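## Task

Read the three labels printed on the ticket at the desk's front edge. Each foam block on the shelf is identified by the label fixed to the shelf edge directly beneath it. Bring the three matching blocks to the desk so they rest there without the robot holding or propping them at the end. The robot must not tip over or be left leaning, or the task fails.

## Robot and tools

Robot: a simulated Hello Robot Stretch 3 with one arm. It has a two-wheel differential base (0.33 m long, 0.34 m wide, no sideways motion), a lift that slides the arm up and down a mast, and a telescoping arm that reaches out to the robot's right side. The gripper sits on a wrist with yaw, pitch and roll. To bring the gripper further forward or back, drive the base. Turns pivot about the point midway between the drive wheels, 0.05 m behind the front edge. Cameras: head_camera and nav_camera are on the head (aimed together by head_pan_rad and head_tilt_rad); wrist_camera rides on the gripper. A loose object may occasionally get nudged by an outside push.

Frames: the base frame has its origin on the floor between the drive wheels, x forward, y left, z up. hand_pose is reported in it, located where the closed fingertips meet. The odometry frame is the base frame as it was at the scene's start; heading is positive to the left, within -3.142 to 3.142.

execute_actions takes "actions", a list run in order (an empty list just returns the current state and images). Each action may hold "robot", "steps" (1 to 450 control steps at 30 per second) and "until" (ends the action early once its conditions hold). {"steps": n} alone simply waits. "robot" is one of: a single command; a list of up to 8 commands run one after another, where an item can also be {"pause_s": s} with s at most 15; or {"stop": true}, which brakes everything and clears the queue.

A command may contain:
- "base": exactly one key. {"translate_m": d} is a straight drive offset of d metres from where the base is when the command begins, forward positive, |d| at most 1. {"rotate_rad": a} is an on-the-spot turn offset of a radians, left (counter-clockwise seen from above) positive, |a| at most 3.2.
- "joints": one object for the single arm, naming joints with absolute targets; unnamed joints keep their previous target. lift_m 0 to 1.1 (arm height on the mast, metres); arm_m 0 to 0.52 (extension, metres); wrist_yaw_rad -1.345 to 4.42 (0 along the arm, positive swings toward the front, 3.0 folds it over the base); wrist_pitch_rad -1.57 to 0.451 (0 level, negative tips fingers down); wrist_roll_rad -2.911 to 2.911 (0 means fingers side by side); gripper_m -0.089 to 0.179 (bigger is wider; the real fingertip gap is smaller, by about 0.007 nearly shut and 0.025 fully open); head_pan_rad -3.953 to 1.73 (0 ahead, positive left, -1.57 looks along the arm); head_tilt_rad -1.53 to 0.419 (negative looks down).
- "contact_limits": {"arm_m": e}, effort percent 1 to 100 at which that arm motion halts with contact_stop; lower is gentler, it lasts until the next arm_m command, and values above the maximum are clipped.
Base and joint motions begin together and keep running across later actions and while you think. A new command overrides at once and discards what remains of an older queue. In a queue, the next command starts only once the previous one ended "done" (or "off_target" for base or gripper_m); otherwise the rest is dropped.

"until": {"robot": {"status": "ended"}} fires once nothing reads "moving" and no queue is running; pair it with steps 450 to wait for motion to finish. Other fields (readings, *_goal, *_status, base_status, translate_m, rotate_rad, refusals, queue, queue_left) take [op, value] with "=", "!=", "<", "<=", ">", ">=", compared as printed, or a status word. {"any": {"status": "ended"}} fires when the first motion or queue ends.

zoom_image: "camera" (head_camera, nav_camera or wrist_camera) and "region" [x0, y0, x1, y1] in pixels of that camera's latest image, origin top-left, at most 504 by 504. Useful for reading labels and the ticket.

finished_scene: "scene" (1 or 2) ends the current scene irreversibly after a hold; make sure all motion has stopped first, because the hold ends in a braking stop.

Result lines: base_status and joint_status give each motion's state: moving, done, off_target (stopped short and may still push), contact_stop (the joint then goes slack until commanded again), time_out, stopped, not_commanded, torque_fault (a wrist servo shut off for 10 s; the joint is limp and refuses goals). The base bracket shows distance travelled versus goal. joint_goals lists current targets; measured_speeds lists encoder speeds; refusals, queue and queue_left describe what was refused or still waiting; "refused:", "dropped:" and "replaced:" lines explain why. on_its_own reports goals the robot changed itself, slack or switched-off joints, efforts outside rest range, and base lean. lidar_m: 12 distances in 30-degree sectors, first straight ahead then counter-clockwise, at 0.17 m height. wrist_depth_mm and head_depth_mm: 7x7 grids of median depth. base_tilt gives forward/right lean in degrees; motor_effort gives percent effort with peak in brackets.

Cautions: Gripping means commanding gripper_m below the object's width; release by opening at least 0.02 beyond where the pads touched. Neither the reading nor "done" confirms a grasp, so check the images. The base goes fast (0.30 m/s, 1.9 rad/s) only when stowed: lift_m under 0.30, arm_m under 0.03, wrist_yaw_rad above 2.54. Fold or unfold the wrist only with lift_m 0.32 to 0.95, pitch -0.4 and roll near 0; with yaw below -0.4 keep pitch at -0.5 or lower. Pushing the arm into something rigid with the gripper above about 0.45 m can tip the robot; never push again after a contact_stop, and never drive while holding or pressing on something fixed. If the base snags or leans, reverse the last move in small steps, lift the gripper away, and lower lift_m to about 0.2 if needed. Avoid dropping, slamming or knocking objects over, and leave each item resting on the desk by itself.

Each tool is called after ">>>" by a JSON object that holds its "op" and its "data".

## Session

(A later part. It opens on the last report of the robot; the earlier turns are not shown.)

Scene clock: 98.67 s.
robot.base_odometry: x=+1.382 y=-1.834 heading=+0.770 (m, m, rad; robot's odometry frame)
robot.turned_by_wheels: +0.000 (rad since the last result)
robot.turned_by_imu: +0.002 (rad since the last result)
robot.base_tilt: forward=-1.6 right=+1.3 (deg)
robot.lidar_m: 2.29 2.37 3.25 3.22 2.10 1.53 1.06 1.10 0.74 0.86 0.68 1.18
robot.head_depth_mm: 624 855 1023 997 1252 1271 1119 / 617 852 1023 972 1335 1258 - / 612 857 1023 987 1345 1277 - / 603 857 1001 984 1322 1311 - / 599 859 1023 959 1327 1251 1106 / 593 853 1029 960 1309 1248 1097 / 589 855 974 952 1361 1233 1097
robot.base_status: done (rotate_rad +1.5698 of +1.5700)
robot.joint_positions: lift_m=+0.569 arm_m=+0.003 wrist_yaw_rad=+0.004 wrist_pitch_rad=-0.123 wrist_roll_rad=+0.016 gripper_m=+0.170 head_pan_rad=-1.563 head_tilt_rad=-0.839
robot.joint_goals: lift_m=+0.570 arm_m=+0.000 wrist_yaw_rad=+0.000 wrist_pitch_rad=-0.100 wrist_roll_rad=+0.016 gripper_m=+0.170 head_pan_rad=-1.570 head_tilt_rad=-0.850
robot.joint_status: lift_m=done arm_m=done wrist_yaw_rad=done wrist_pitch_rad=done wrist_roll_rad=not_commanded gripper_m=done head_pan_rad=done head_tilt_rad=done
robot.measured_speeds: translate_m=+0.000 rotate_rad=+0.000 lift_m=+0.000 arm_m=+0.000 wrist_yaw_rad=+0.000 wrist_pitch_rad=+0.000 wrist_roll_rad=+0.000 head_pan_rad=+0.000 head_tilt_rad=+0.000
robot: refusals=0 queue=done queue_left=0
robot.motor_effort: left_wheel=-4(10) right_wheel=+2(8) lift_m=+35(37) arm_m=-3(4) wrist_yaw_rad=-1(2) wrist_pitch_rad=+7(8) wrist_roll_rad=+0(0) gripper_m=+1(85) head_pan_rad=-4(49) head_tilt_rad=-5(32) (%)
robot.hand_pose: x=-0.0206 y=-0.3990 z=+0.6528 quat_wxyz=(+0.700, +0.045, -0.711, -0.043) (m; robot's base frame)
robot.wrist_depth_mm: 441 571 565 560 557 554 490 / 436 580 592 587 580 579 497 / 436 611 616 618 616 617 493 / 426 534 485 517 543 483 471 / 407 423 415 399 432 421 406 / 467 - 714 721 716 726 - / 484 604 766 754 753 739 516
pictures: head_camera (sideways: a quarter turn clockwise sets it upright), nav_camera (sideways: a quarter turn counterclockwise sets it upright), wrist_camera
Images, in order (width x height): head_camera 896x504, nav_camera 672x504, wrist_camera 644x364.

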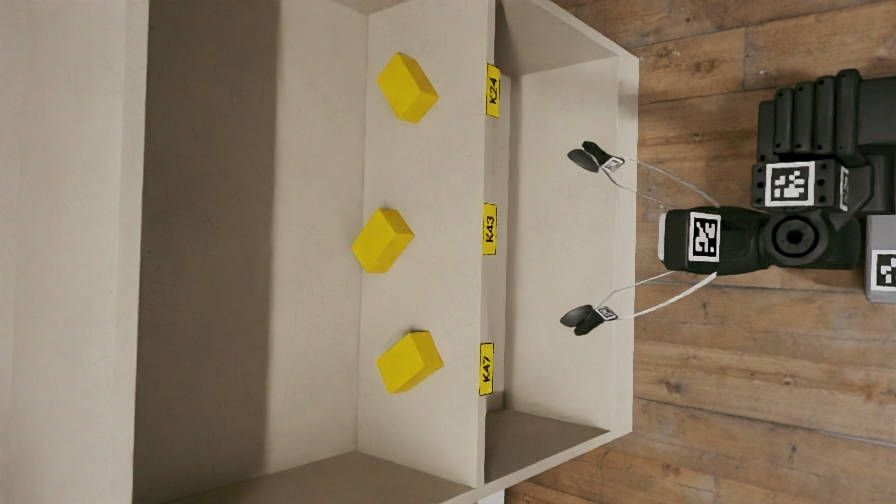

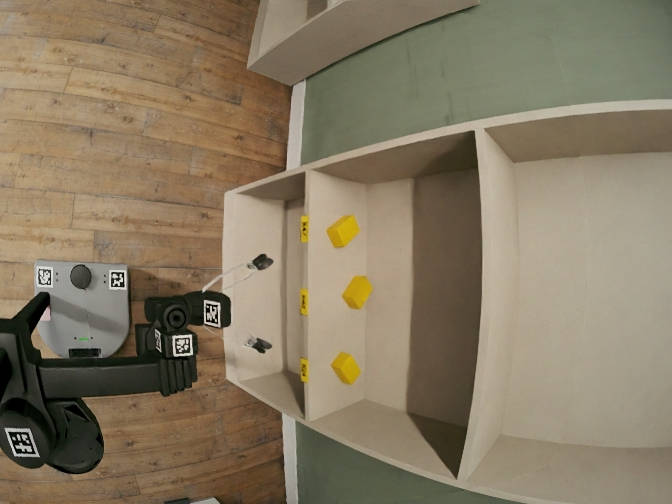

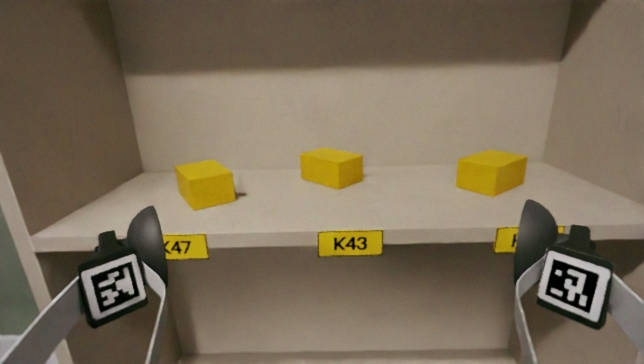

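>>> {"op": "execute_actions", "data": {"actions": [{"robot":[{"base":{"translate_m":-0.07},"joints":{"lift_m":0.66,"wrist_pitch_rad":-0.5,"wrist_yaw_rad":-0.8,"gripper_m":0.13}},{"joints":{"arm_m":0.43}},{"joints":{"lift_m":0.63}}],"steps":450,"until":{"robot":{"status":"ended"}}}]}}

Scene clock: 109.50 s.
robot.base_odometry: x=+1.332 y=-1.882 heading=+0.770 (m, m, rad; robot's odometry frame)
robot.turned_by_wheels: +0.000 (rad since the last result)
robot.turned_by_imu: +0.002 (rad since the last result)
robot.base_tilt: forward=-1.7 right=+1.4 (deg)
robot.lidar_m: 2.35 2.44 3.34 3.25 2.00 1.46 0.99 1.03 0.70 0.86 0.72 1.24
robot.head_depth_mm: 620 856 968 949 1399 1259 1124 / 616 855 1025 980 1285 - - / 608 856 970 951 1325 1256 1130 / 605 854 999 963 1328 1254 1129 / 596 858 1024 985 1330 1246 1110 / 592 854 1027 956 1328 1237 1105 / 587 859 1030 993 1284 1240 1101
robot.base_status: done (translate_m -0.0700 of -0.0700)
robot.joint_positions: lift_m=+0.631 arm_m=+0.430 wrist_yaw_rad=-0.797 wrist_pitch_rad=-0.511 wrist_roll_rad=+0.016 gripper_m=+0.130 head_pan_rad=-1.563 head_tilt_rad=-0.840
robot.joint_goals: lift_m=+0.630 arm_m=+0.430 wrist_yaw_rad=-0.800 wrist_pitch_rad=-0.500 wrist_roll_rad=+0.016 gripper_m=+0.130 head_pan_rad=-1.570 head_tilt_rad=-0.850
robot.joint_status: lift_m=done arm_m=done wrist_yaw_rad=done wrist_pitch_rad=done wrist_roll_rad=not_commanded gripper_m=done head_pan_rad=done head_tilt_rad=done
robot.measured_speeds: translate_m=+0.000 rotate_rad=+0.000 lift_m=+0.000 arm_m=+0.000 wrist_yaw_rad=+0.000 wrist_pitch_rad=+0.000 wrist_roll_rad=+0.000 head_pan_rad=+0.000 head_tilt_rad=+0.000
robot: refusals=0 queue=done queue_left=0
robot.motor_effort: left_wheel=-4(8) right_wheel=+3(5) lift_m=+11(35) arm_m=+3(2) wrist_yaw_rad=-1(2) wrist_pitch_rad=+4(6) wrist_roll_rad=+0(0) gripper_m=+0(83) head_pan_rad=-4(3) head_tilt_rad=-5(5) (%)
robot.hand_pose: x=-0.1730 y=-0.7223 z=+0.6229 quat_wxyz=(+0.555, -0.104, -0.704, -0.430) (m; robot's base frame)
robot.wrist_depth_mm: 174 197 237 298 267 223 191 / 183 211 258 324 293 239 202 / 192 223 278 352 315 257 216 / 204 240 292 236 299 274 233 / 216 249 262 200 254 260 247 / 226 235 221 179 223 - 783 / 209 202 201 195 196 193 686
pictures: head_camera (sideways: a quarter turn clockwise sets it upright), nav_camera (sideways: a quarter turn counterclockwise sets it upright), wrist_camera
Images, in order (width x height): head_camera 896x504, nav_camera 672x504, wrist_camera 644x364.

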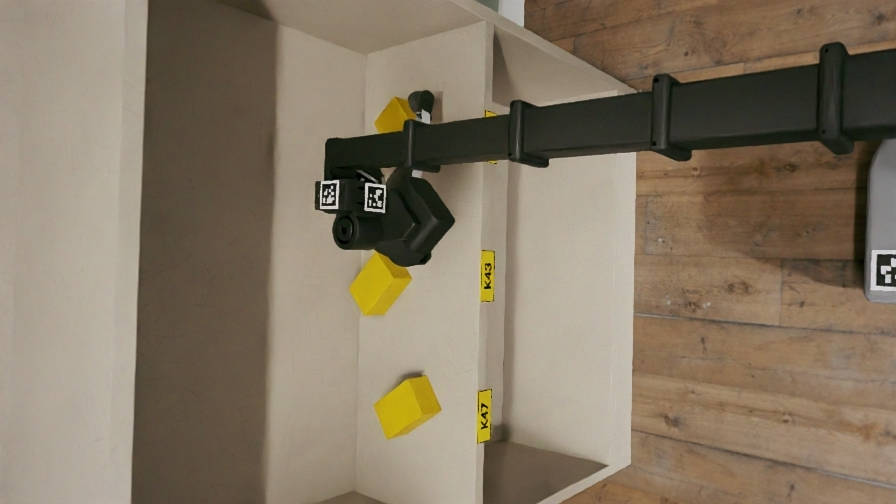

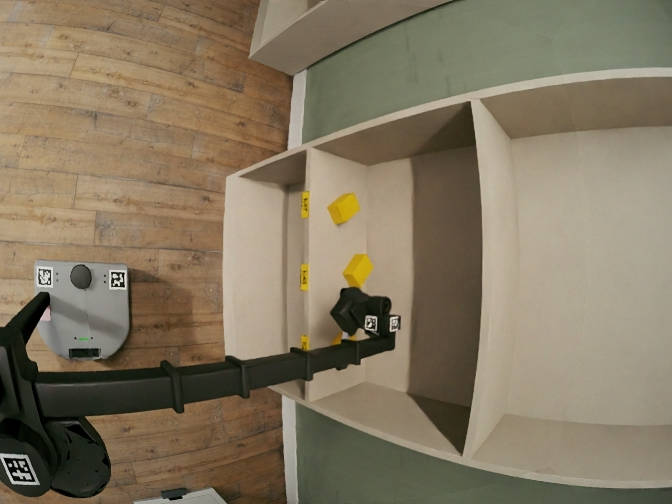

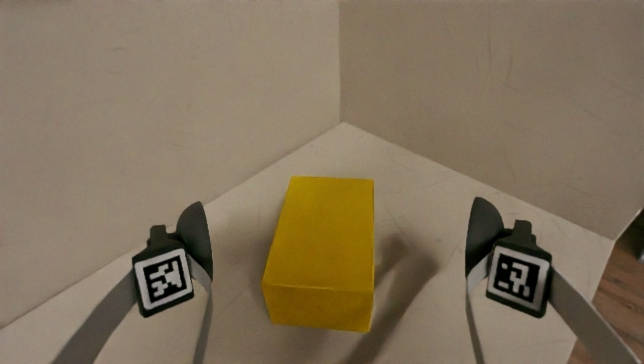

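>>> {"op": "execute_actions", "data": {"actions": [{"robot":[{"base":{"translate_m":-0.01},"joints":{"arm_m":0.452,"lift_m":0.582}},{"joints":{"gripper_m":0.0}},{"joints":{"lift_m":0.62}}],"steps":450,"until":{"robot":{"status":"ended"}}}]}}

Scene clock: 120.43 s.
robot.base_odometry: x=+1.325 y=-1.889 heading=+0.770 (m, m, rad; robot's odometry frame)
robot.turned_by_wheels: +0.000 (rad since the last result)
robot.turned_by_imu: +0.001 (rad since the last result)
robot.base_tilt: forward=-1.5 right=+1.3 (deg)
robot.lidar_m: 2.36 2.45 3.37 3.44 1.98 1.45 0.98 1.02 0.69 0.86 0.73 1.24
robot.head_depth_mm: 624 856 969 966 1405 1257 1133 / 614 859 995 973 1273 - - / 610 856 969 966 1331 1248 1124 / 607 857 1001 959 1319 1249 1128 / 596 857 1027 981 1331 1244 1102 / 592 858 1031 957 1334 1244 1100 / 587 859 1027 993 1279 1239 1096
robot.base_status: done (translate_m -0.0100 of -0.0100)
robot.joint_positions: lift_m=+0.619 arm_m=+0.452 wrist_yaw_rad=-0.797 wrist_pitch_rad=-0.514 wrist_roll_rad=+0.016 gripper_m=+0.004 head_pan_rad=-1.563 head_tilt_rad=-0.840
robot.joint_goals: lift_m=+0.620 arm_m=+0.452 wrist_yaw_rad=-0.800 wrist_pitch_rad=-0.500 wrist_roll_rad=+0.016 gripper_m=+0.003 head_pan_rad=-1.570 head_tilt_rad=-0.850
robot.joint_status: lift_m=done arm_m=done wrist_yaw_rad=done wrist_pitch_rad=done wrist_roll_rad=not_commanded gripper_m=done head_pan_rad=done head_tilt_rad=done
robot.measured_speeds: translate_m=+0.000 rotate_rad=+0.000 lift_m=+0.000 arm_m=+0.000 wrist_yaw_rad=+0.000 wrist_pitch_rad=+0.000 wrist_roll_rad=+0.000 head_pan_rad=+0.000 head_tilt_rad=+0.000
robot: refusals=0 queue=done queue_left=0
robot.motor_effort: left_wheel=-3(7) right_wheel=+2(5) lift_m=+34(37) arm_m=+2(4) wrist_yaw_rad=-1(1) wrist_pitch_rad=+4(5) wrist_roll_rad=+0(0) gripper_m=-23(98) head_pan_rad=-3(3) head_tilt_rad=-5(5) (%)
robot.hand_pose: x=-0.1726 y=-0.7440 z=+0.6111 quat_wxyz=(+0.555, -0.103, -0.704, -0.431) (m; robot's base frame)
robot.wrist_depth_mm: 158 179 216 273 258 214 184 / 166 190 233 300 278 229 194 / 175 202 253 304 293 248 208 / 186 217 270 162 262 260 222 / 197 232 249 138 138 235 226 / 206 217 203 135 134 205 203 / 193 191 189 183 183 183 181
pictures: head_camera (sideways: a quarter turn clockwise sets it upright), nav_camera (sideways: a quarter turn counterclockwise sets it upright), wrist_camera
Images, in order (width x height): head_camera 896x504, nav_camera 672x504, wrist_camera 644x364.

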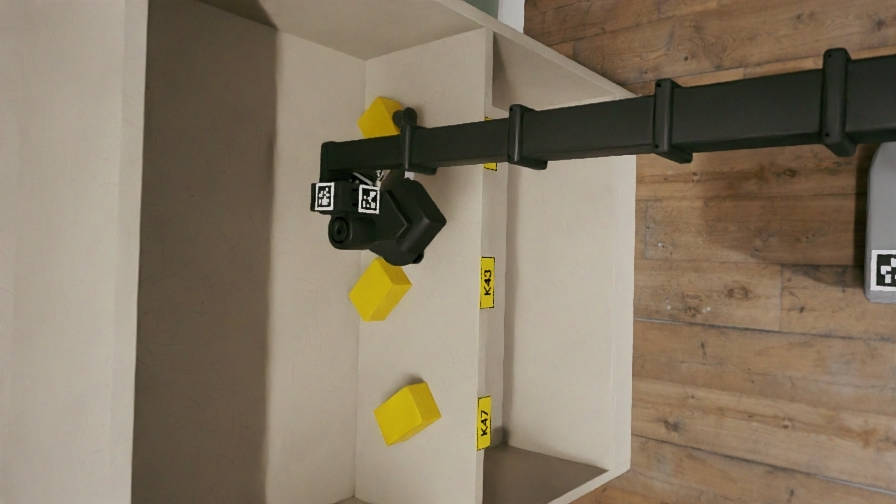

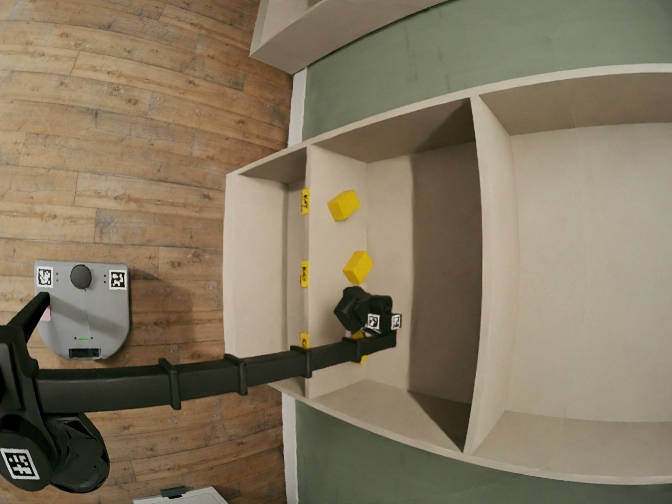

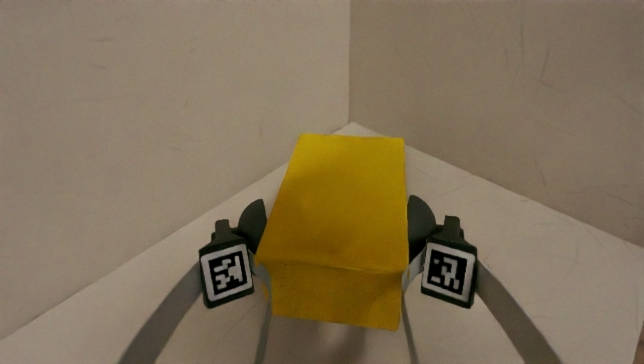

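>>> {"op": "execute_actions", "data": {"actions": [{"robot":[{"joints":{"arm_m":0}},{"joints":{"wrist_yaw_rad":2.7,"wrist_pitch_rad":-0.2,"lift_m":0.29},"base":{"rotate_rad":-1.48}},{"base":{"translate_m":-1}},{"base":{"translate_m":-1}},{"base":{"translate_m":-0.41}},{"base":{"rotate_rad":-1.68}},{"joints":{"lift_m":1.02,"wrist_yaw_rad":0,"wrist_pitch_rad":-0.5,"head_tilt_rad":-0.5}},{"joints":{"arm_m":0.42}}],"steps":450,"until":{"robot":{"status":"ended"}}},{"steps":450,"until":{"robot":{"status":"ended"}}},{"steps":450,"until":{"robot":{"status":"ended"}}}]}}

Scene clock: 159.33 s.
robot.base_odometry: x=-0.503 y=-0.319 heading=-2.390 (m, m, rad; robot's odometry frame)
robot.turned_by_wheels: -3.160 (rad since the last result)
robot.turned_by_imu: -3.131 (rad since the last result)
robot.base_tilt: forward=-1.6 right=+1.4 (deg)
robot.lidar_m: 1.14 1.17 1.65 2.99 3.42 2.70 2.59 2.07 0.99 0.87 1.08 1.19
robot.head_depth_mm: 1198 1300 - 821 1179 1474 1266 / 1203 1287 982 814 1177 1477 1263 / 1207 1285 911 805 1766 1469 1257 / 1204 1301 1072 796 1813 1523 1244 / 1211 1330 1020 791 1803 1495 1247 / 1212 1334 1003 741 1789 1487 1236 / 1217 1339 994 729 1368 1444 1229
robot.base_status: done (rotate_rad -1.6798 of -1.6800)
robot.joint_positions: lift_m=+1.019 arm_m=+0.420 wrist_yaw_rad=+0.002 wrist_pitch_rad=-0.515 wrist_roll_rad=+0.016 gripper_m=+0.017 head_pan_rad=-1.563 head_tilt_rad=-0.507
robot.joint_goals: lift_m=+1.020 arm_m=+0.420 wrist_yaw_rad=+0.000 wrist_pitch_rad=-0.500 wrist_roll_rad=+0.016 gripper_m=+0.016 head_pan_rad=-1.570 head_tilt_rad=-0.500
robot.joint_status: lift_m=done arm_m=done wrist_yaw_rad=done wrist_pitch_rad=done wrist_roll_rad=not_commanded gripper_m=done head_pan_rad=done head_tilt_rad=done
robot.measured_speeds: translate_m=+0.000 rotate_rad=+0.000 lift_m=+0.000 arm_m=+0.000 wrist_yaw_rad=+0.000 wrist_pitch_rad=+0.000 wrist_roll_rad=+0.000 head_pan_rad=+0.000 head_tilt_rad=+0.000
robot: refusals=0 queue=done queue_left=0
robot.on_its_own: gripper_m is held at +0.016, not at your +0.000, by its stall guard, which is not easing now
robot.motor_effort: left_wheel=+2(10) right_wheel=-3(7) lift_m=+34(35) arm_m=+3(5) wrist_yaw_rad=-1(2) wrist_pitch_rad=+5(9) wrist_roll_rad=+0(0) gripper_m=-19(23) head_pan_rad=-3(3) head_tilt_rad=+3(26) (%)
robot.hand_pose: x=-0.0210 y=-0.7758 z=+1.0110 quat_wxyz=(+0.679, +0.179, -0.689, -0.181) (m; robot's base frame)
robot.wrist_depth_mm: 665 633 616 589 573 555 535 / 464 457 444 429 425 412 400 / 361 354 349 345 333 329 319 / 296 290 288 163 257 272 269 / 250 246 245 138 139 234 229 / 217 215 200 136 134 203 200 / 190 189 186 181 180 180 178
pictures: head_camera (sideways: a quarter turn clockwise sets it upright), nav_camera (sideways: a quarter turn counterclockwise sets it upright), wrist_camera
Images, in order (width x height): head_camera 896x504, nav_camera 672x504, wrist_camera 644x364.

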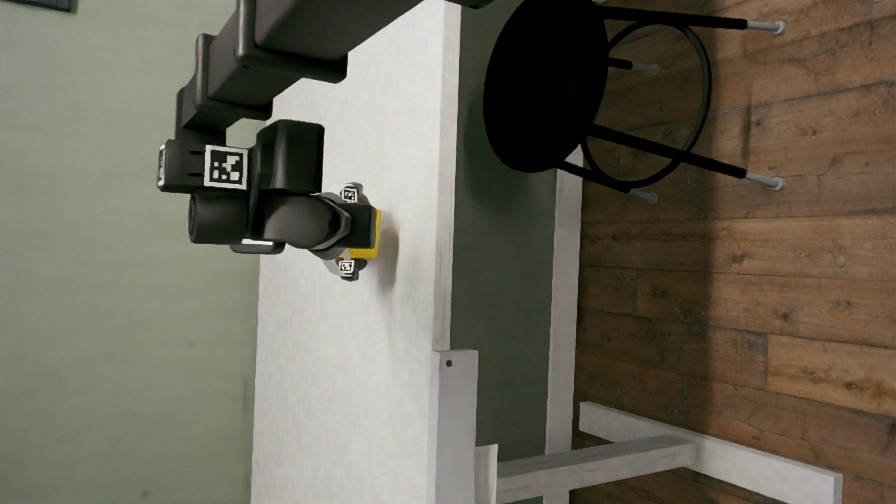

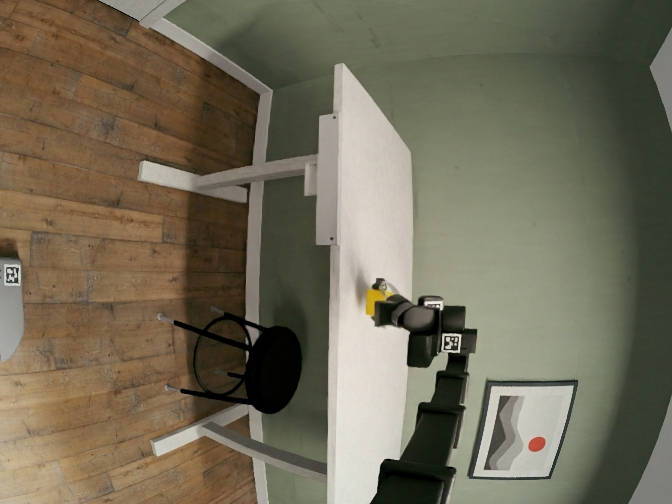

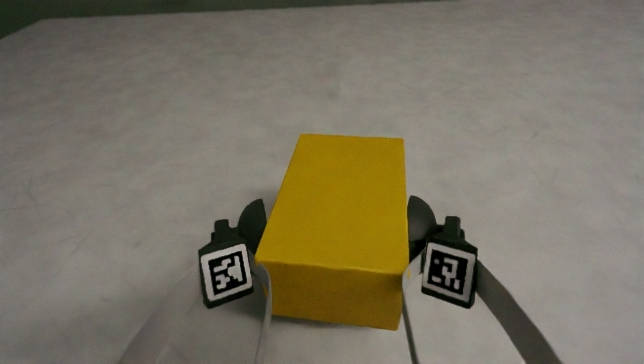

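>>> {"op": "execute_actions", "data": {"actions": [{"robot":[{"joints":{"lift_m":0.987}},{"joints":{"gripper_m":0.12}},{"joints":{"arm_m":0,"lift_m":1.01}},{"base":{"rotate_rad":1.655},"joints":{"lift_m":0.29,"wrist_yaw_rad":2.7,"wrist_pitch_rad":-0.2,"gripper_m":0.05}},{"base":{"translate_m":1}},{"base":{"translate_m":1}},{"base":{"translate_m":0.42}},{"base":{"rotate_rad":1.505}}],"steps":450,"until":{"robot":{"status":"ended"}}},{"steps":450,"until":{"robot":{"status":"ended"}}},{"steps":150,"until":{"robot":{"status":"ended"}}},{"robot":[{"joints":{"lift_m":0.65,"wrist_yaw_rad":0.75,"wrist_pitch_rad":-0.5,"gripper_m":0.12,"head_tilt_rad":-0.85}},{"joints":{"arm_m":0.44,"lift_m":0.635}}],"steps":450,"until":{"robot":{"status":"ended"}}}]}}

Scene clock: 202.93 s.
robot.base_odometry: x=+1.292 y=-1.941 heading=+0.770 (m, m, rad; robot's odometry frame)
robot.turned_by_wheels: +3.160 (rad since the last result)
robot.turned_by_imu: +3.144 (rad since the last result)
robot.base_tilt: forward=-1.7 right=+1.4 (deg)
robot.lidar_m: 2.42 2.50 3.45 3.26 1.91 1.39 0.92 0.97 0.66 0.85 0.75 1.28
robot.head_depth_mm: 621 805 831 941 1453 1262 1126 / 617 842 1008 994 1360 - - / 609 844 955 945 1322 1258 1127 / 605 843 981 960 1324 1248 1126 / 599 846 995 969 1320 1245 1103 / 594 842 1011 971 1309 1247 1103 / 587 846 1012 947 1303 1235 1096
robot.base_status: done (rotate_rad +1.5048 of +1.5050)
robot.joint_positions: lift_m=+0.636 arm_m=+0.440 wrist_yaw_rad=+0.752 wrist_pitch_rad=-0.512 wrist_roll_rad=+0.016 gripper_m=+0.120 head_pan_rad=-1.563 head_tilt_rad=-0.840
robot.joint_goals: lift_m=+0.635 arm_m=+0.440 wrist_yaw_rad=+0.750 wrist_pitch_rad=-0.500 wrist_roll_rad=+0.016 gripper_m=+0.120 head_pan_rad=-1.570 head_tilt_rad=-0.850
robot.joint_status: lift_m=done arm_m=done wrist_yaw_rad=done wrist_pitch_rad=done wrist_roll_rad=not_commanded gripper_m=done head_pan_rad=done head_tilt_rad=done
robot.measured_speeds: translate_m=+0.000 rotate_rad=+0.000 lift_m=+0.000 arm_m=+0.000 wrist_yaw_rad=+0.000 wrist_pitch_rad=+0.000 wrist_roll_rad=+0.000 head_pan_rad=+0.000 head_tilt_rad=+0.000
robot: refusals=0 queue=done queue_left=0
robot.motor_effort: left_wheel=-4(11) right_wheel=+2(8) lift_m=+13(35) arm_m=+3(3) wrist_yaw_rad=+0(3) wrist_pitch_rad=+4(7) wrist_roll_rad=+0(0) gripper_m=+1(82) head_pan_rad=-3(3) head_tilt_rad=-5(26) (%)
robot.hand_pose: x=+0.1230 y=-0.7393 z=+0.6278 quat_wxyz=(+0.698, +0.418, -0.576, +0.081) (m; robot's base frame)
robot.wrist_depth_mm: 325 377 328 251 201 169 146 / 340 401 378 279 218 182 154 / 363 389 378 312 241 195 165 / 326 260 312 308 254 212 177 / 267 253 268 248 209 220 190 / 239 242 231 220 177 - 204 / 212 206 203 198 191 198 196
pictures: head_camera (sideways: a quarter turn clockwise sets it upright), nav_camera (sideways: a quarter turn counterclockwise sets it upright), wrist_camera
Images, in order (width x height): head_camera 896x504, nav_camera 672x504, wrist_camera 644x364.

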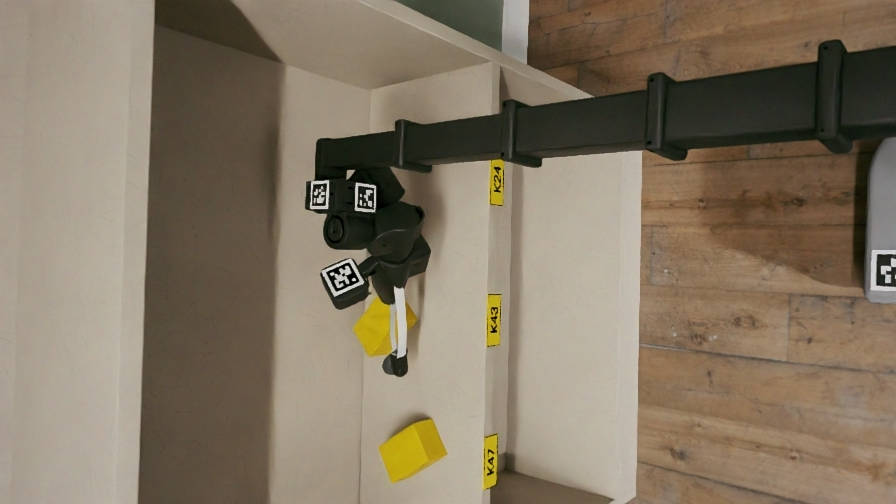

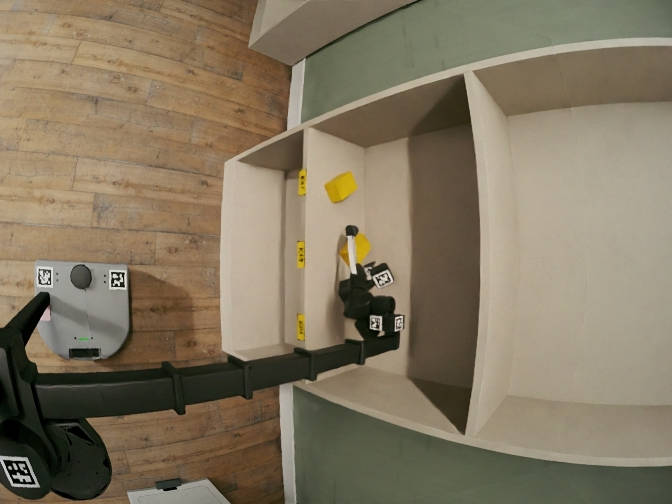

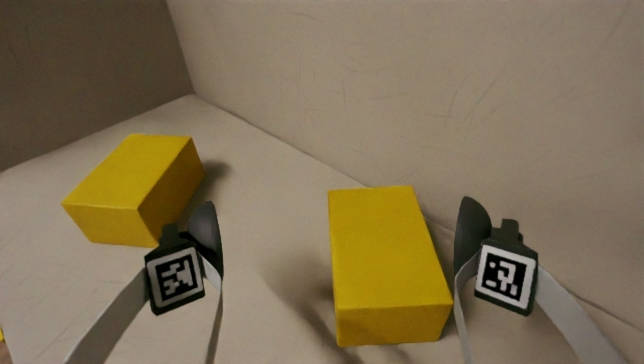

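Shift right ~0.028, forward ~0.012.

>>> {"op": "execute_actions", "data": {"actions": [{"robot":[{"base":{"translate_m":-0.012},"joints":{"arm_m":0.468,"gripper_m":0.11}},{"joints":{"lift_m":0.582}},{"joints":{"gripper_m":0.0}},{"joints":{"lift_m":0.63}}],"steps":450,"until":{"robot":{"status":"ended"}}}]}}

Scene clock: 210.77 s.
robot.base_odometry: x=+1.284 y=-1.950 heading=+0.770 (m, m, rad; robot's odometry frame)
robot.turned_by_wheels: +0.000 (rad since the last result)
robot.turned_by_imu: +0.001 (rad since the last result)
robot.base_tilt: forward=-1.7 right=+1.3 (deg)
robot.lidar_m: 2.43 2.52 3.46 3.43 1.89 1.38 0.91 0.95 0.65 0.85 0.76 1.29
robot.head_depth_mm: 622 803 799 940 1454 1260 1126 / 617 844 986 975 1359 - - / 611 847 953 954 1323 1254 1129 / 606 845 952 964 1319 1252 1124 / 597 845 957 981 1317 1246 1105 / 593 848 1013 979 1312 1232 1099 / 587 844 1010 949 1300 1233 1093
robot.base_status: done (translate_m -0.0120 of -0.0120)
robot.joint_positions: lift_m=+0.629 arm_m=+0.468 wrist_yaw_rad=+0.752 wrist_pitch_rad=-0.514 wrist_roll_rad=+0.016 gripper_m=+0.004 head_pan_rad=-1.563 head_tilt_rad=-0.840
robot.joint_goals: lift_m=+0.630 arm_m=+0.468 wrist_yaw_rad=+0.750 wrist_pitch_rad=-0.500 wrist_roll_rad=+0.016 gripper_m=+0.003 head_pan_rad=-1.570 head_tilt_rad=-0.850
robot.joint_status: lift_m=done arm_m=done wrist_yaw_rad=done wrist_pitch_rad=done wrist_roll_rad=not_commanded gripper_m=done head_pan_rad=done head_tilt_rad=done
robot.measured_speeds: translate_m=+0.000 rotate_rad=+0.000 lift_m=+0.000 arm_m=+0.000 wrist_yaw_rad=+0.000 wrist_pitch_rad=+0.000 wrist_roll_rad=+0.000 head_pan_rad=+0.000 head_tilt_rad=+0.000
robot: refusals=0 queue=done queue_left=0
robot.motor_effort: left_wheel=-4(7) right_wheel=+2(4) lift_m=+34(36) arm_m=+3(4) wrist_yaw_rad=+0(1) wrist_pitch_rad=+4(4) wrist_roll_rad=+0(0) gripper_m=-23(96) head_pan_rad=-3(3) head_tilt_rad=-4(5) (%)
robot.hand_pose: x=+0.1228 y=-0.7671 z=+0.6212 quat_wxyz=(+0.698, +0.419, -0.576, +0.080) (m; robot's base frame)
robot.wrist_depth_mm: 335 371 282 214 172 145 125 / 350 410 325 240 189 156 133 / 361 381 358 238 204 169 141 / 252 268 304 162 215 183 152 / 234 255 259 137 136 199 164 / 232 228 214 134 142 207 178 / 202 202 198 191 193 191 186
pictures: head_camera (sideways: a quarter turn clockwise sets it upright), nav_camera (sideways: a quarter turn counterclockwise sets it upright), wrist_camera
Images, in order (width x height): head_camera 896x504, nav_camera 672x504, wrist_camera 644x364.

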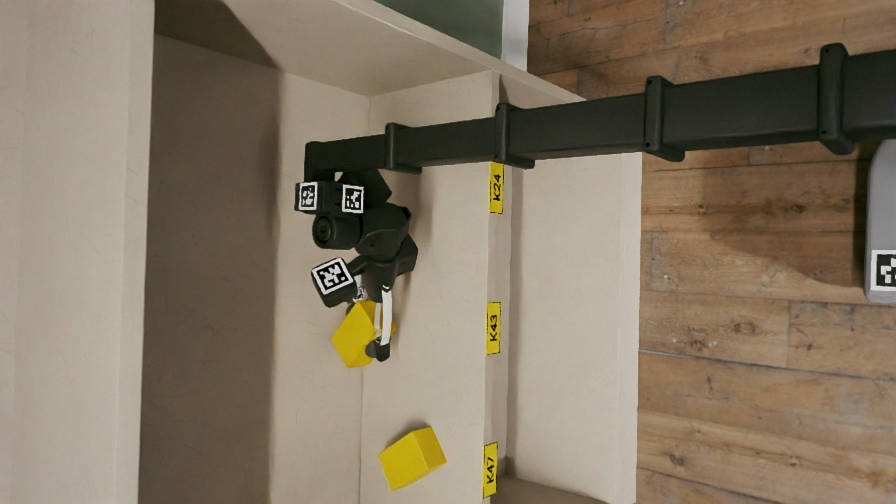

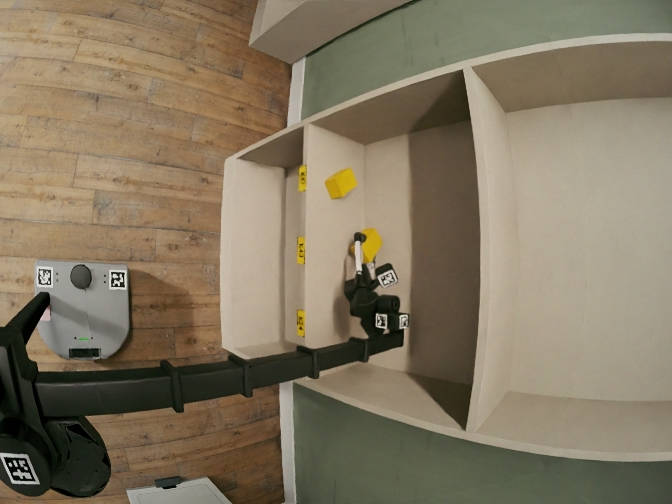

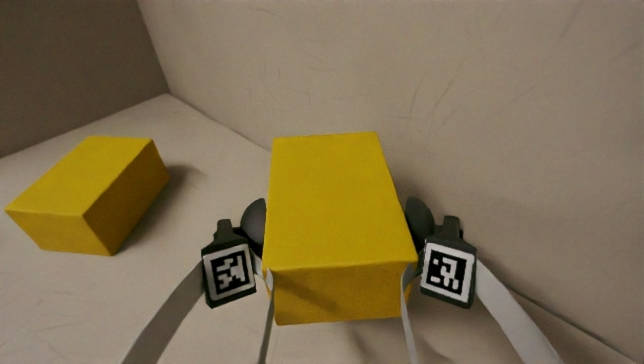

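>>> {"op": "execute_actions", "data": {"actions": [{"robot":[{"joints":{"arm_m":0}},{"joints":{"wrist_yaw_rad":2.7,"wrist_pitch_rad":-0.2,"lift_m":0.29},"base":{"rotate_rad":-1.625}},{"base":{"translate_m":-1}},{"base":{"translate_m":-1}},{"base":{"translate_m":-0.41}},{"base":{"rotate_rad":-1.535}},{"joints":{"lift_m":1.01,"wrist_yaw_rad":0,"wrist_pitch_rad":-0.5,"head_tilt_rad":-0.5}},{"joints":{"arm_m":0.42}}],"steps":450,"until":{"robot":{"status":"ended"}}},{"steps":450,"until":{"robot":{"status":"ended"}}},{"steps":450,"until":{"robot":{"status":"ended"}}}]}}

>>> {"op": "execute_actions", "data": {"actions": [{"robot":[{"joints":{"lift_m":0.987}},{"joints":{"gripper_m":0.12}},{"joints":{"arm_m":0,"lift_m":1.01}},{"base":{"rotate_rad":2.175},"joints":{"lift_m":0.29,"wrist_yaw_rad":2.7,"wrist_pitch_rad":-0.2,"gripper_m":0.05}},{"base":{"translate_m":1}},{"base":{"translate_m":1}},{"base":{"translate_m":0.88}},{"base":{"rotate_rad":0.985}}],"steps":450,"until":{"robot":{"status":"ended"}}},{"steps":450,"until":{"robot":{"status":"ended"}}},{"steps":150,"until":{"robot":{"status":"ended"}}},{"robot":[{"joints":{"lift_m":0.65,"wrist_yaw_rad":0.3,"wrist_pitch_rad":-0.5,"gripper_m":0.15,"head_tilt_rad":-0.85}}],"steps":450,"until":{"robot":{"status":"ended"}}}]}}

Scene clock: 252.37 s.
robot.base_odometry: x=-0.298 y=-0.131 heading=-2.390 (m, m, rad; robot's odometry frame)
robot.turned_by_wheels: -3.160 (rad since the last result)
robot.turned_by_imu: -3.131 (rad since the last result)
robot.base_tilt: forward=-1.7 right=+1.3 (deg)
robot.lidar_m: 1.42 1.49 2.05 2.99 3.20 2.41 2.32 2.07 1.14 0.86 1.22 1.47
robot.head_depth_mm: 1185 1314 - 822 1727 1456 1266 / 1184 1289 983 815 1804 1518 1266 / 1206 1295 912 807 1168 1474 1254 / 1214 1316 1111 797 1159 1509 1250 / 1210 1337 1019 1650 1752 1455 1243 / 1217 1335 1007 1684 1794 1482 1244 / 1214 1335 991 1674 1815 1486 1239
robot.base_status: done (rotate_rad -1.5348 of -1.5350)
robot.joint_positions: lift_m=+1.009 arm_m=+0.420 wrist_yaw_rad=+0.002 wrist_pitch_rad=-0.514 wrist_roll_rad=+0.016 gripper_m=+0.017 head_pan_rad=-1.563 head_tilt_rad=-0.507
robot.joint_goals: lift_m=+1.010 arm_m=+0.420 wrist_yaw_rad=+0.000 wrist_pitch_rad=-0.500 wrist_roll_rad=+0.016 gripper_m=+0.016 head_pan_rad=-1.570 head_tilt_rad=-0.500
robot.joint_status: lift_m=done arm_m=done wrist_yaw_rad=done wrist_pitch_rad=done wrist_roll_rad=not_commanded gripper_m=done head_pan_rad=done head_tilt_rad=done
robot.measured_speeds: translate_m=+0.000 rotate_rad=+0.000 lift_m=+0.000 arm_m=+0.000 wrist_yaw_rad=+0.000 wrist_pitch_rad=+0.000 wrist_roll_rad=+0.000 head_pan_rad=+0.000 head_tilt_rad=+0.000
robot: refusals=0 queue=done queue_left=0
robot.on_its_own: gripper_m is held at +0.016, not at your +0.000, by its stall guard, which is not easing now
robot.motor_effort: left_wheel=+2(10) right_wheel=-3(6) lift_m=+34(34) arm_m=+3(0) wrist_yaw_rad=-1(2) wrist_pitch_rad=+4(8) wrist_roll_rad=+0(0) gripper_m=-18(23) head_pan_rad=-4(3) head_tilt_rad=+4(26) (%)
robot.hand_pose: x=-0.0210 y=-0.7758 z=+1.0011 quat_wxyz=(+0.679, +0.179, -0.689, -0.181) (m; robot's base frame)
robot.wrist_depth_mm: 642 608 586 566 539 525 511 / 449 433 421 412 399 390 378 / 342 340 327 323 318 311 306 / 282 275 272 161 253 258 252 / 237 233 228 137 136 219 218 / 204 203 189 134 143 192 189 / 180 180 177 171 172 172 168
pictures: head_camera (sideways: a quarter turn clockwise sets it upright), nav_camera (sideways: a quarter turn counterclockwise sets it upright), wrist_camera
Images, in order (width x height): head_camera 896x504, nav_camera 672x504, wrist_camera 644x364.

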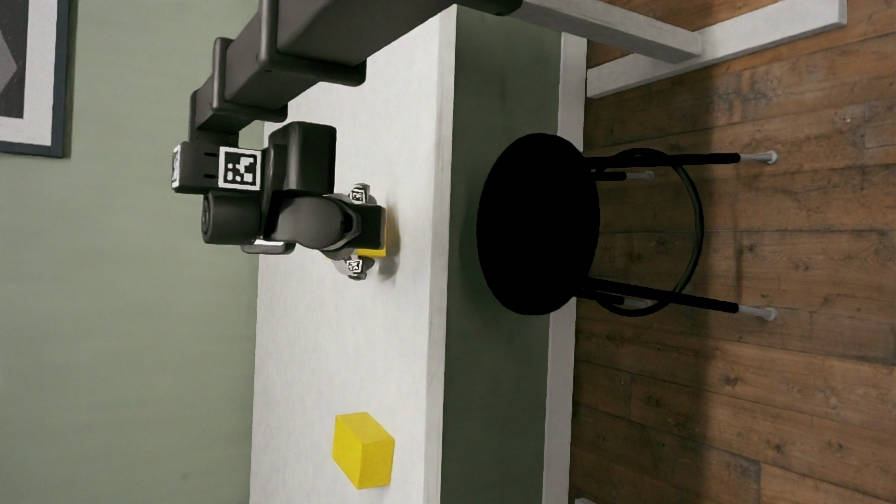

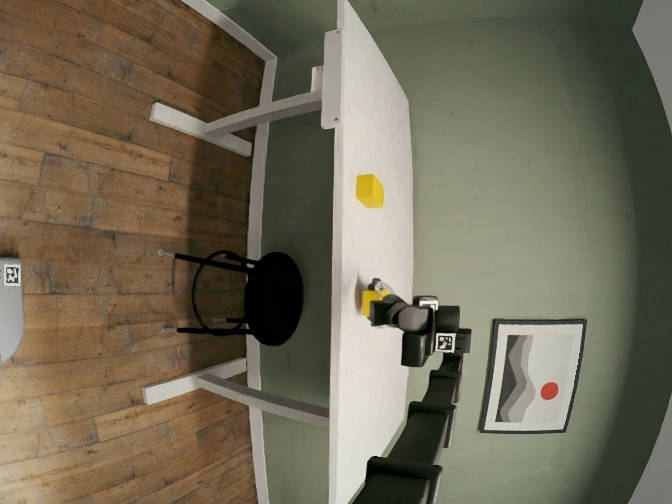

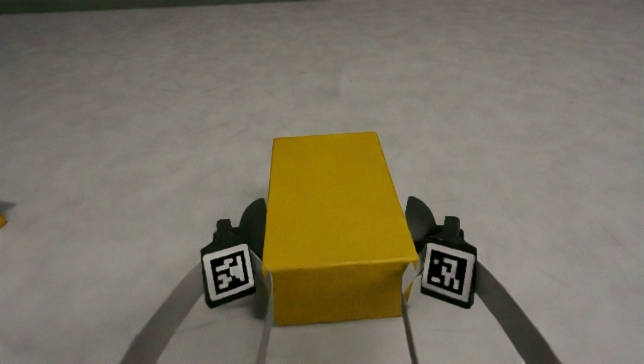

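Scene clock: 287.03 s.
robot.base_odometry: x=+2.516 y=-0.745 heading=+0.770 (m, m, rad; robot's odometry frame)
robot.turned_by_wheels: +3.160 (rad since the last result)
robot.turned_by_imu: +3.144 (rad since the last result)
robot.base_tilt: forward=-1.6 right=+1.3 (deg)
robot.lidar_m: 0.72 0.76 1.03 2.86 3.54 3.13 2.62 1.31 0.82 0.87 0.65 0.75
robot.head_depth_mm: 622 866 1005 979 1348 1264 1118 / 618 873 1035 953 1350 1280 - / 610 871 1023 971 1360 1284 - / 605 872 1015 961 1339 - - / 598 877 1021 964 1334 1249 1106 / 594 836 938 963 1359 1235 1103 / 588 652 1093 1398 1418 1237 1099
robot.base_status: done (rotate_rad +0.9848 of +0.9850)
robot.joint_positions: lift_m=+0.649 arm_m=+0.003 wrist_yaw_rad=+0.304 wrist_pitch_rad=-0.511 wrist_roll_rad=+0.016 gripper_m=+0.150 head_pan_rad=-1.564 head_tilt_rad=-0.839
robot.joint_goals: lift_m=+0.650 arm_m=+0.000 wrist_yaw_rad=+0.300 wrist_pitch_rad=-0.500 wrist_roll_rad=+0.016 gripper_m=+0.150 head_pan_rad=-1.570 head_tilt_rad=-0.850
robot.joint_status: lift_m=done arm_m=done wrist_yaw_rad=done wrist_pitch_rad=done wrist_roll_rad=not_commanded gripper_m=done head_pan_rad=done head_tilt_rad=done
robot.measured_speeds: translate_m=+0.000 rotate_rad=+0.000 lift_m=+0.000 arm_m=+0.000 wrist_yaw_rad=+0.000 wrist_pitch_rad=+0.000 wrist_roll_rad=+0.000 head_pan_rad=+0.000 head_tilt_rad=+0.000
robot: refusals=0 queue=done queue_left=0
robot.motor_effort: left_wheel=-4(10) right_wheel=+2(8) lift_m=+34(37) arm_m=-3(5) wrist_yaw_rad=-2(4) wrist_pitch_rad=+3(7) wrist_roll_rad=+0(0) gripper_m=+0(81) head_pan_rad=-3(4) head_tilt_rad=-5(26) (%)
robot.hand_pose: x=+0.0418 y=-0.3497 z=+0.6418 quat_wxyz=(+0.698, +0.280, -0.655, -0.076) (m; robot's base frame)
robot.wrist_depth_mm: 645 774 704 562 488 534 475 / 659 835 806 438 431 418 392 / 678 869 919 734 695 641 353 / 704 908 - 818 791 714 672 / 721 860 - 802 836 790 722 / 720 - 876 774 722 723 745 / 704 772 765 751 718 657 643
pictures: head_camera (sideways: a quarter turn clockwise sets it upright), nav_camera (sideways: a quarter turn counterclockwise sets it upright), wrist_camera
Images, in order (width x height): head_camera 896x504, nav_camera 672x504, wrist_camera 644x364.

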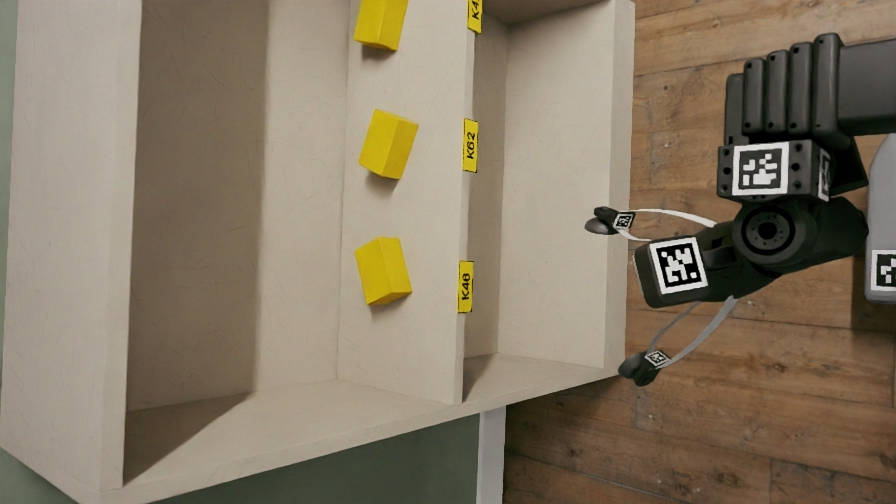

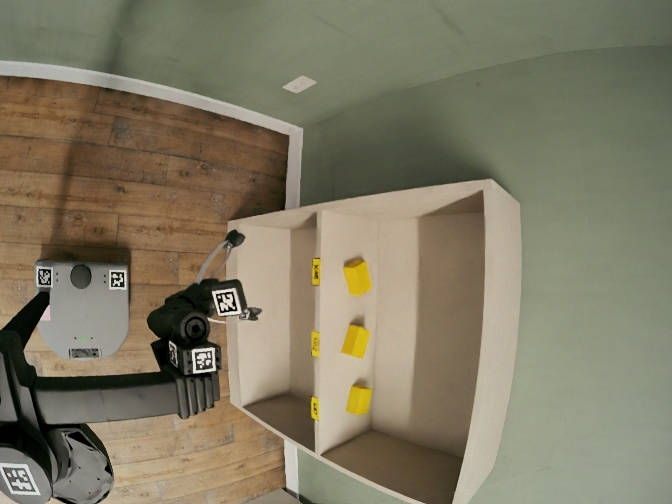

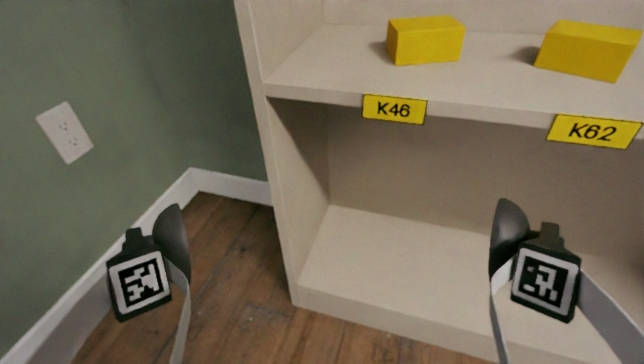

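Shelf is ~3cm higher; block rotated ~0.4.

>>> {"op": "execute_actions", "data": {"actions": [{"robot":{"base":{"translate_m":-0.035},"joints":{"arm_m":0.4,"lift_m":0.68,"wrist_yaw_rad":0.4,"gripper_m":0.16}},"steps":450,"until":{"robot":{"status":"ended"}}}]}}

Scene clock: 293.40 s.
robot.base_odometry: x=+2.490 y=-0.770 heading=+0.770 (m, m, rad; robot's odometry frame)
robot.turned_by_wheels: +0.000 (rad since the last result)
robot.turned_by_imu: +0.001 (rad since the last result)
robot.base_tilt: forward=-1.6 right=+1.2 (deg)
robot.lidar_m: 0.76 0.79 1.08 2.99 3.54 3.10 2.58 1.30 0.80 0.88 0.67 0.79
robot.head_depth_mm: 622 868 1008 982 1330 1259 1127 / 616 873 1020 975 - - - / 609 870 991 945 1357 1255 1126 / 604 875 992 952 1348 1248 1126 / 598 876 1030 963 1339 1246 1102 / 592 878 993 963 1330 1240 1100 / 586 710 784 1396 1406 1246 1094
robot.base_status: done (translate_m -0.0350 of -0.0350)
robot.joint_positions: lift_m=+0.679 arm_m=+0.400 wrist_yaw_rad=+0.397 wrist_pitch_rad=-0.512 wrist_roll_rad=+0.016 gripper_m=+0.160 head_pan_rad=-1.564 head_tilt_rad=-0.840
robot.joint_goals: lift_m=+0.680 arm_m=+0.400 wrist_yaw_rad=+0.400 wrist_pitch_rad=-0.500 wrist_roll_rad=+0.016 gripper_m=+0.160 head_pan_rad=-1.570 head_tilt_rad=-0.850
robot.joint_status: lift_m=done arm_m=done wrist_yaw_rad=done wrist_pitch_rad=done wrist_roll_rad=not_commanded gripper_m=done head_pan_rad=done head_tilt_rad=done
robot.measured_speeds: translate_m=+0.000 rotate_rad=+0.000 lift_m=+0.000 arm_m=+0.000 wrist_yaw_rad=+0.000 wrist_pitch_rad=+0.000 wrist_roll_rad=+0.000 head_pan_rad=+0.000 head_tilt_rad=+0.000
robot: refusals=0 queue=done queue_left=0
robot.motor_effort: left_wheel=-4(9) right_wheel=+3(3) lift_m=+33(35) arm_m=+3(6) wrist_yaw_rad=+2(3) wrist_pitch_rad=+4(4) wrist_roll_rad=+0(0) gripper_m=+1(49) head_pan_rad=-3(4) head_tilt_rad=-5(5) (%)
robot.hand_pose: x=+0.0604 y=-0.7397 z=+0.6716 quat_wxyz=(+0.701, +0.310, -0.641, -0.043) (m; robot's base frame)
robot.wrist_depth_mm: 206 255 283 251 227 207 189 / 213 265 317 278 249 223 204 / 220 277 354 312 273 247 221 / 229 286 335 325 302 273 242 / 237 278 283 221 272 272 259 / 240 - 245 191 227 237 239 / 221 220 214 204 207 209 203
pictures: head_camera (sideways: a quarter turn clockwise sets it upright), nav_camera (sideways: a quarter turn counterclockwise sets it upright), wrist_camera
Images, in order (width x height): head_camera 896x504, nav_camera 672x504, wrist_camera 644x364.

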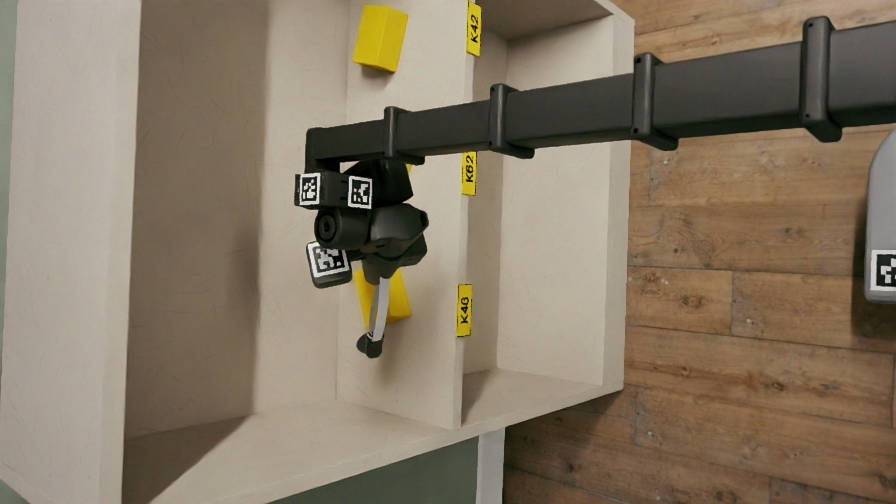

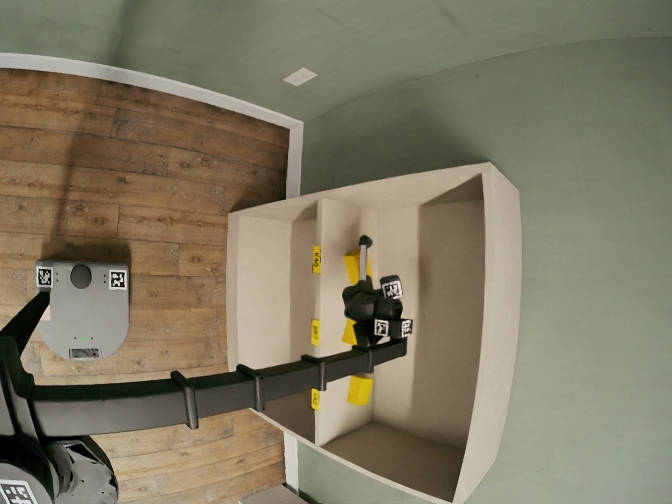

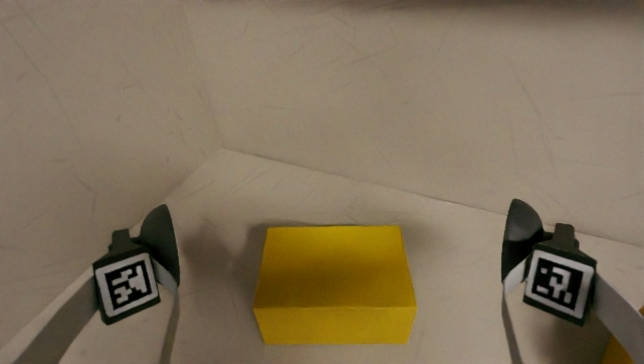

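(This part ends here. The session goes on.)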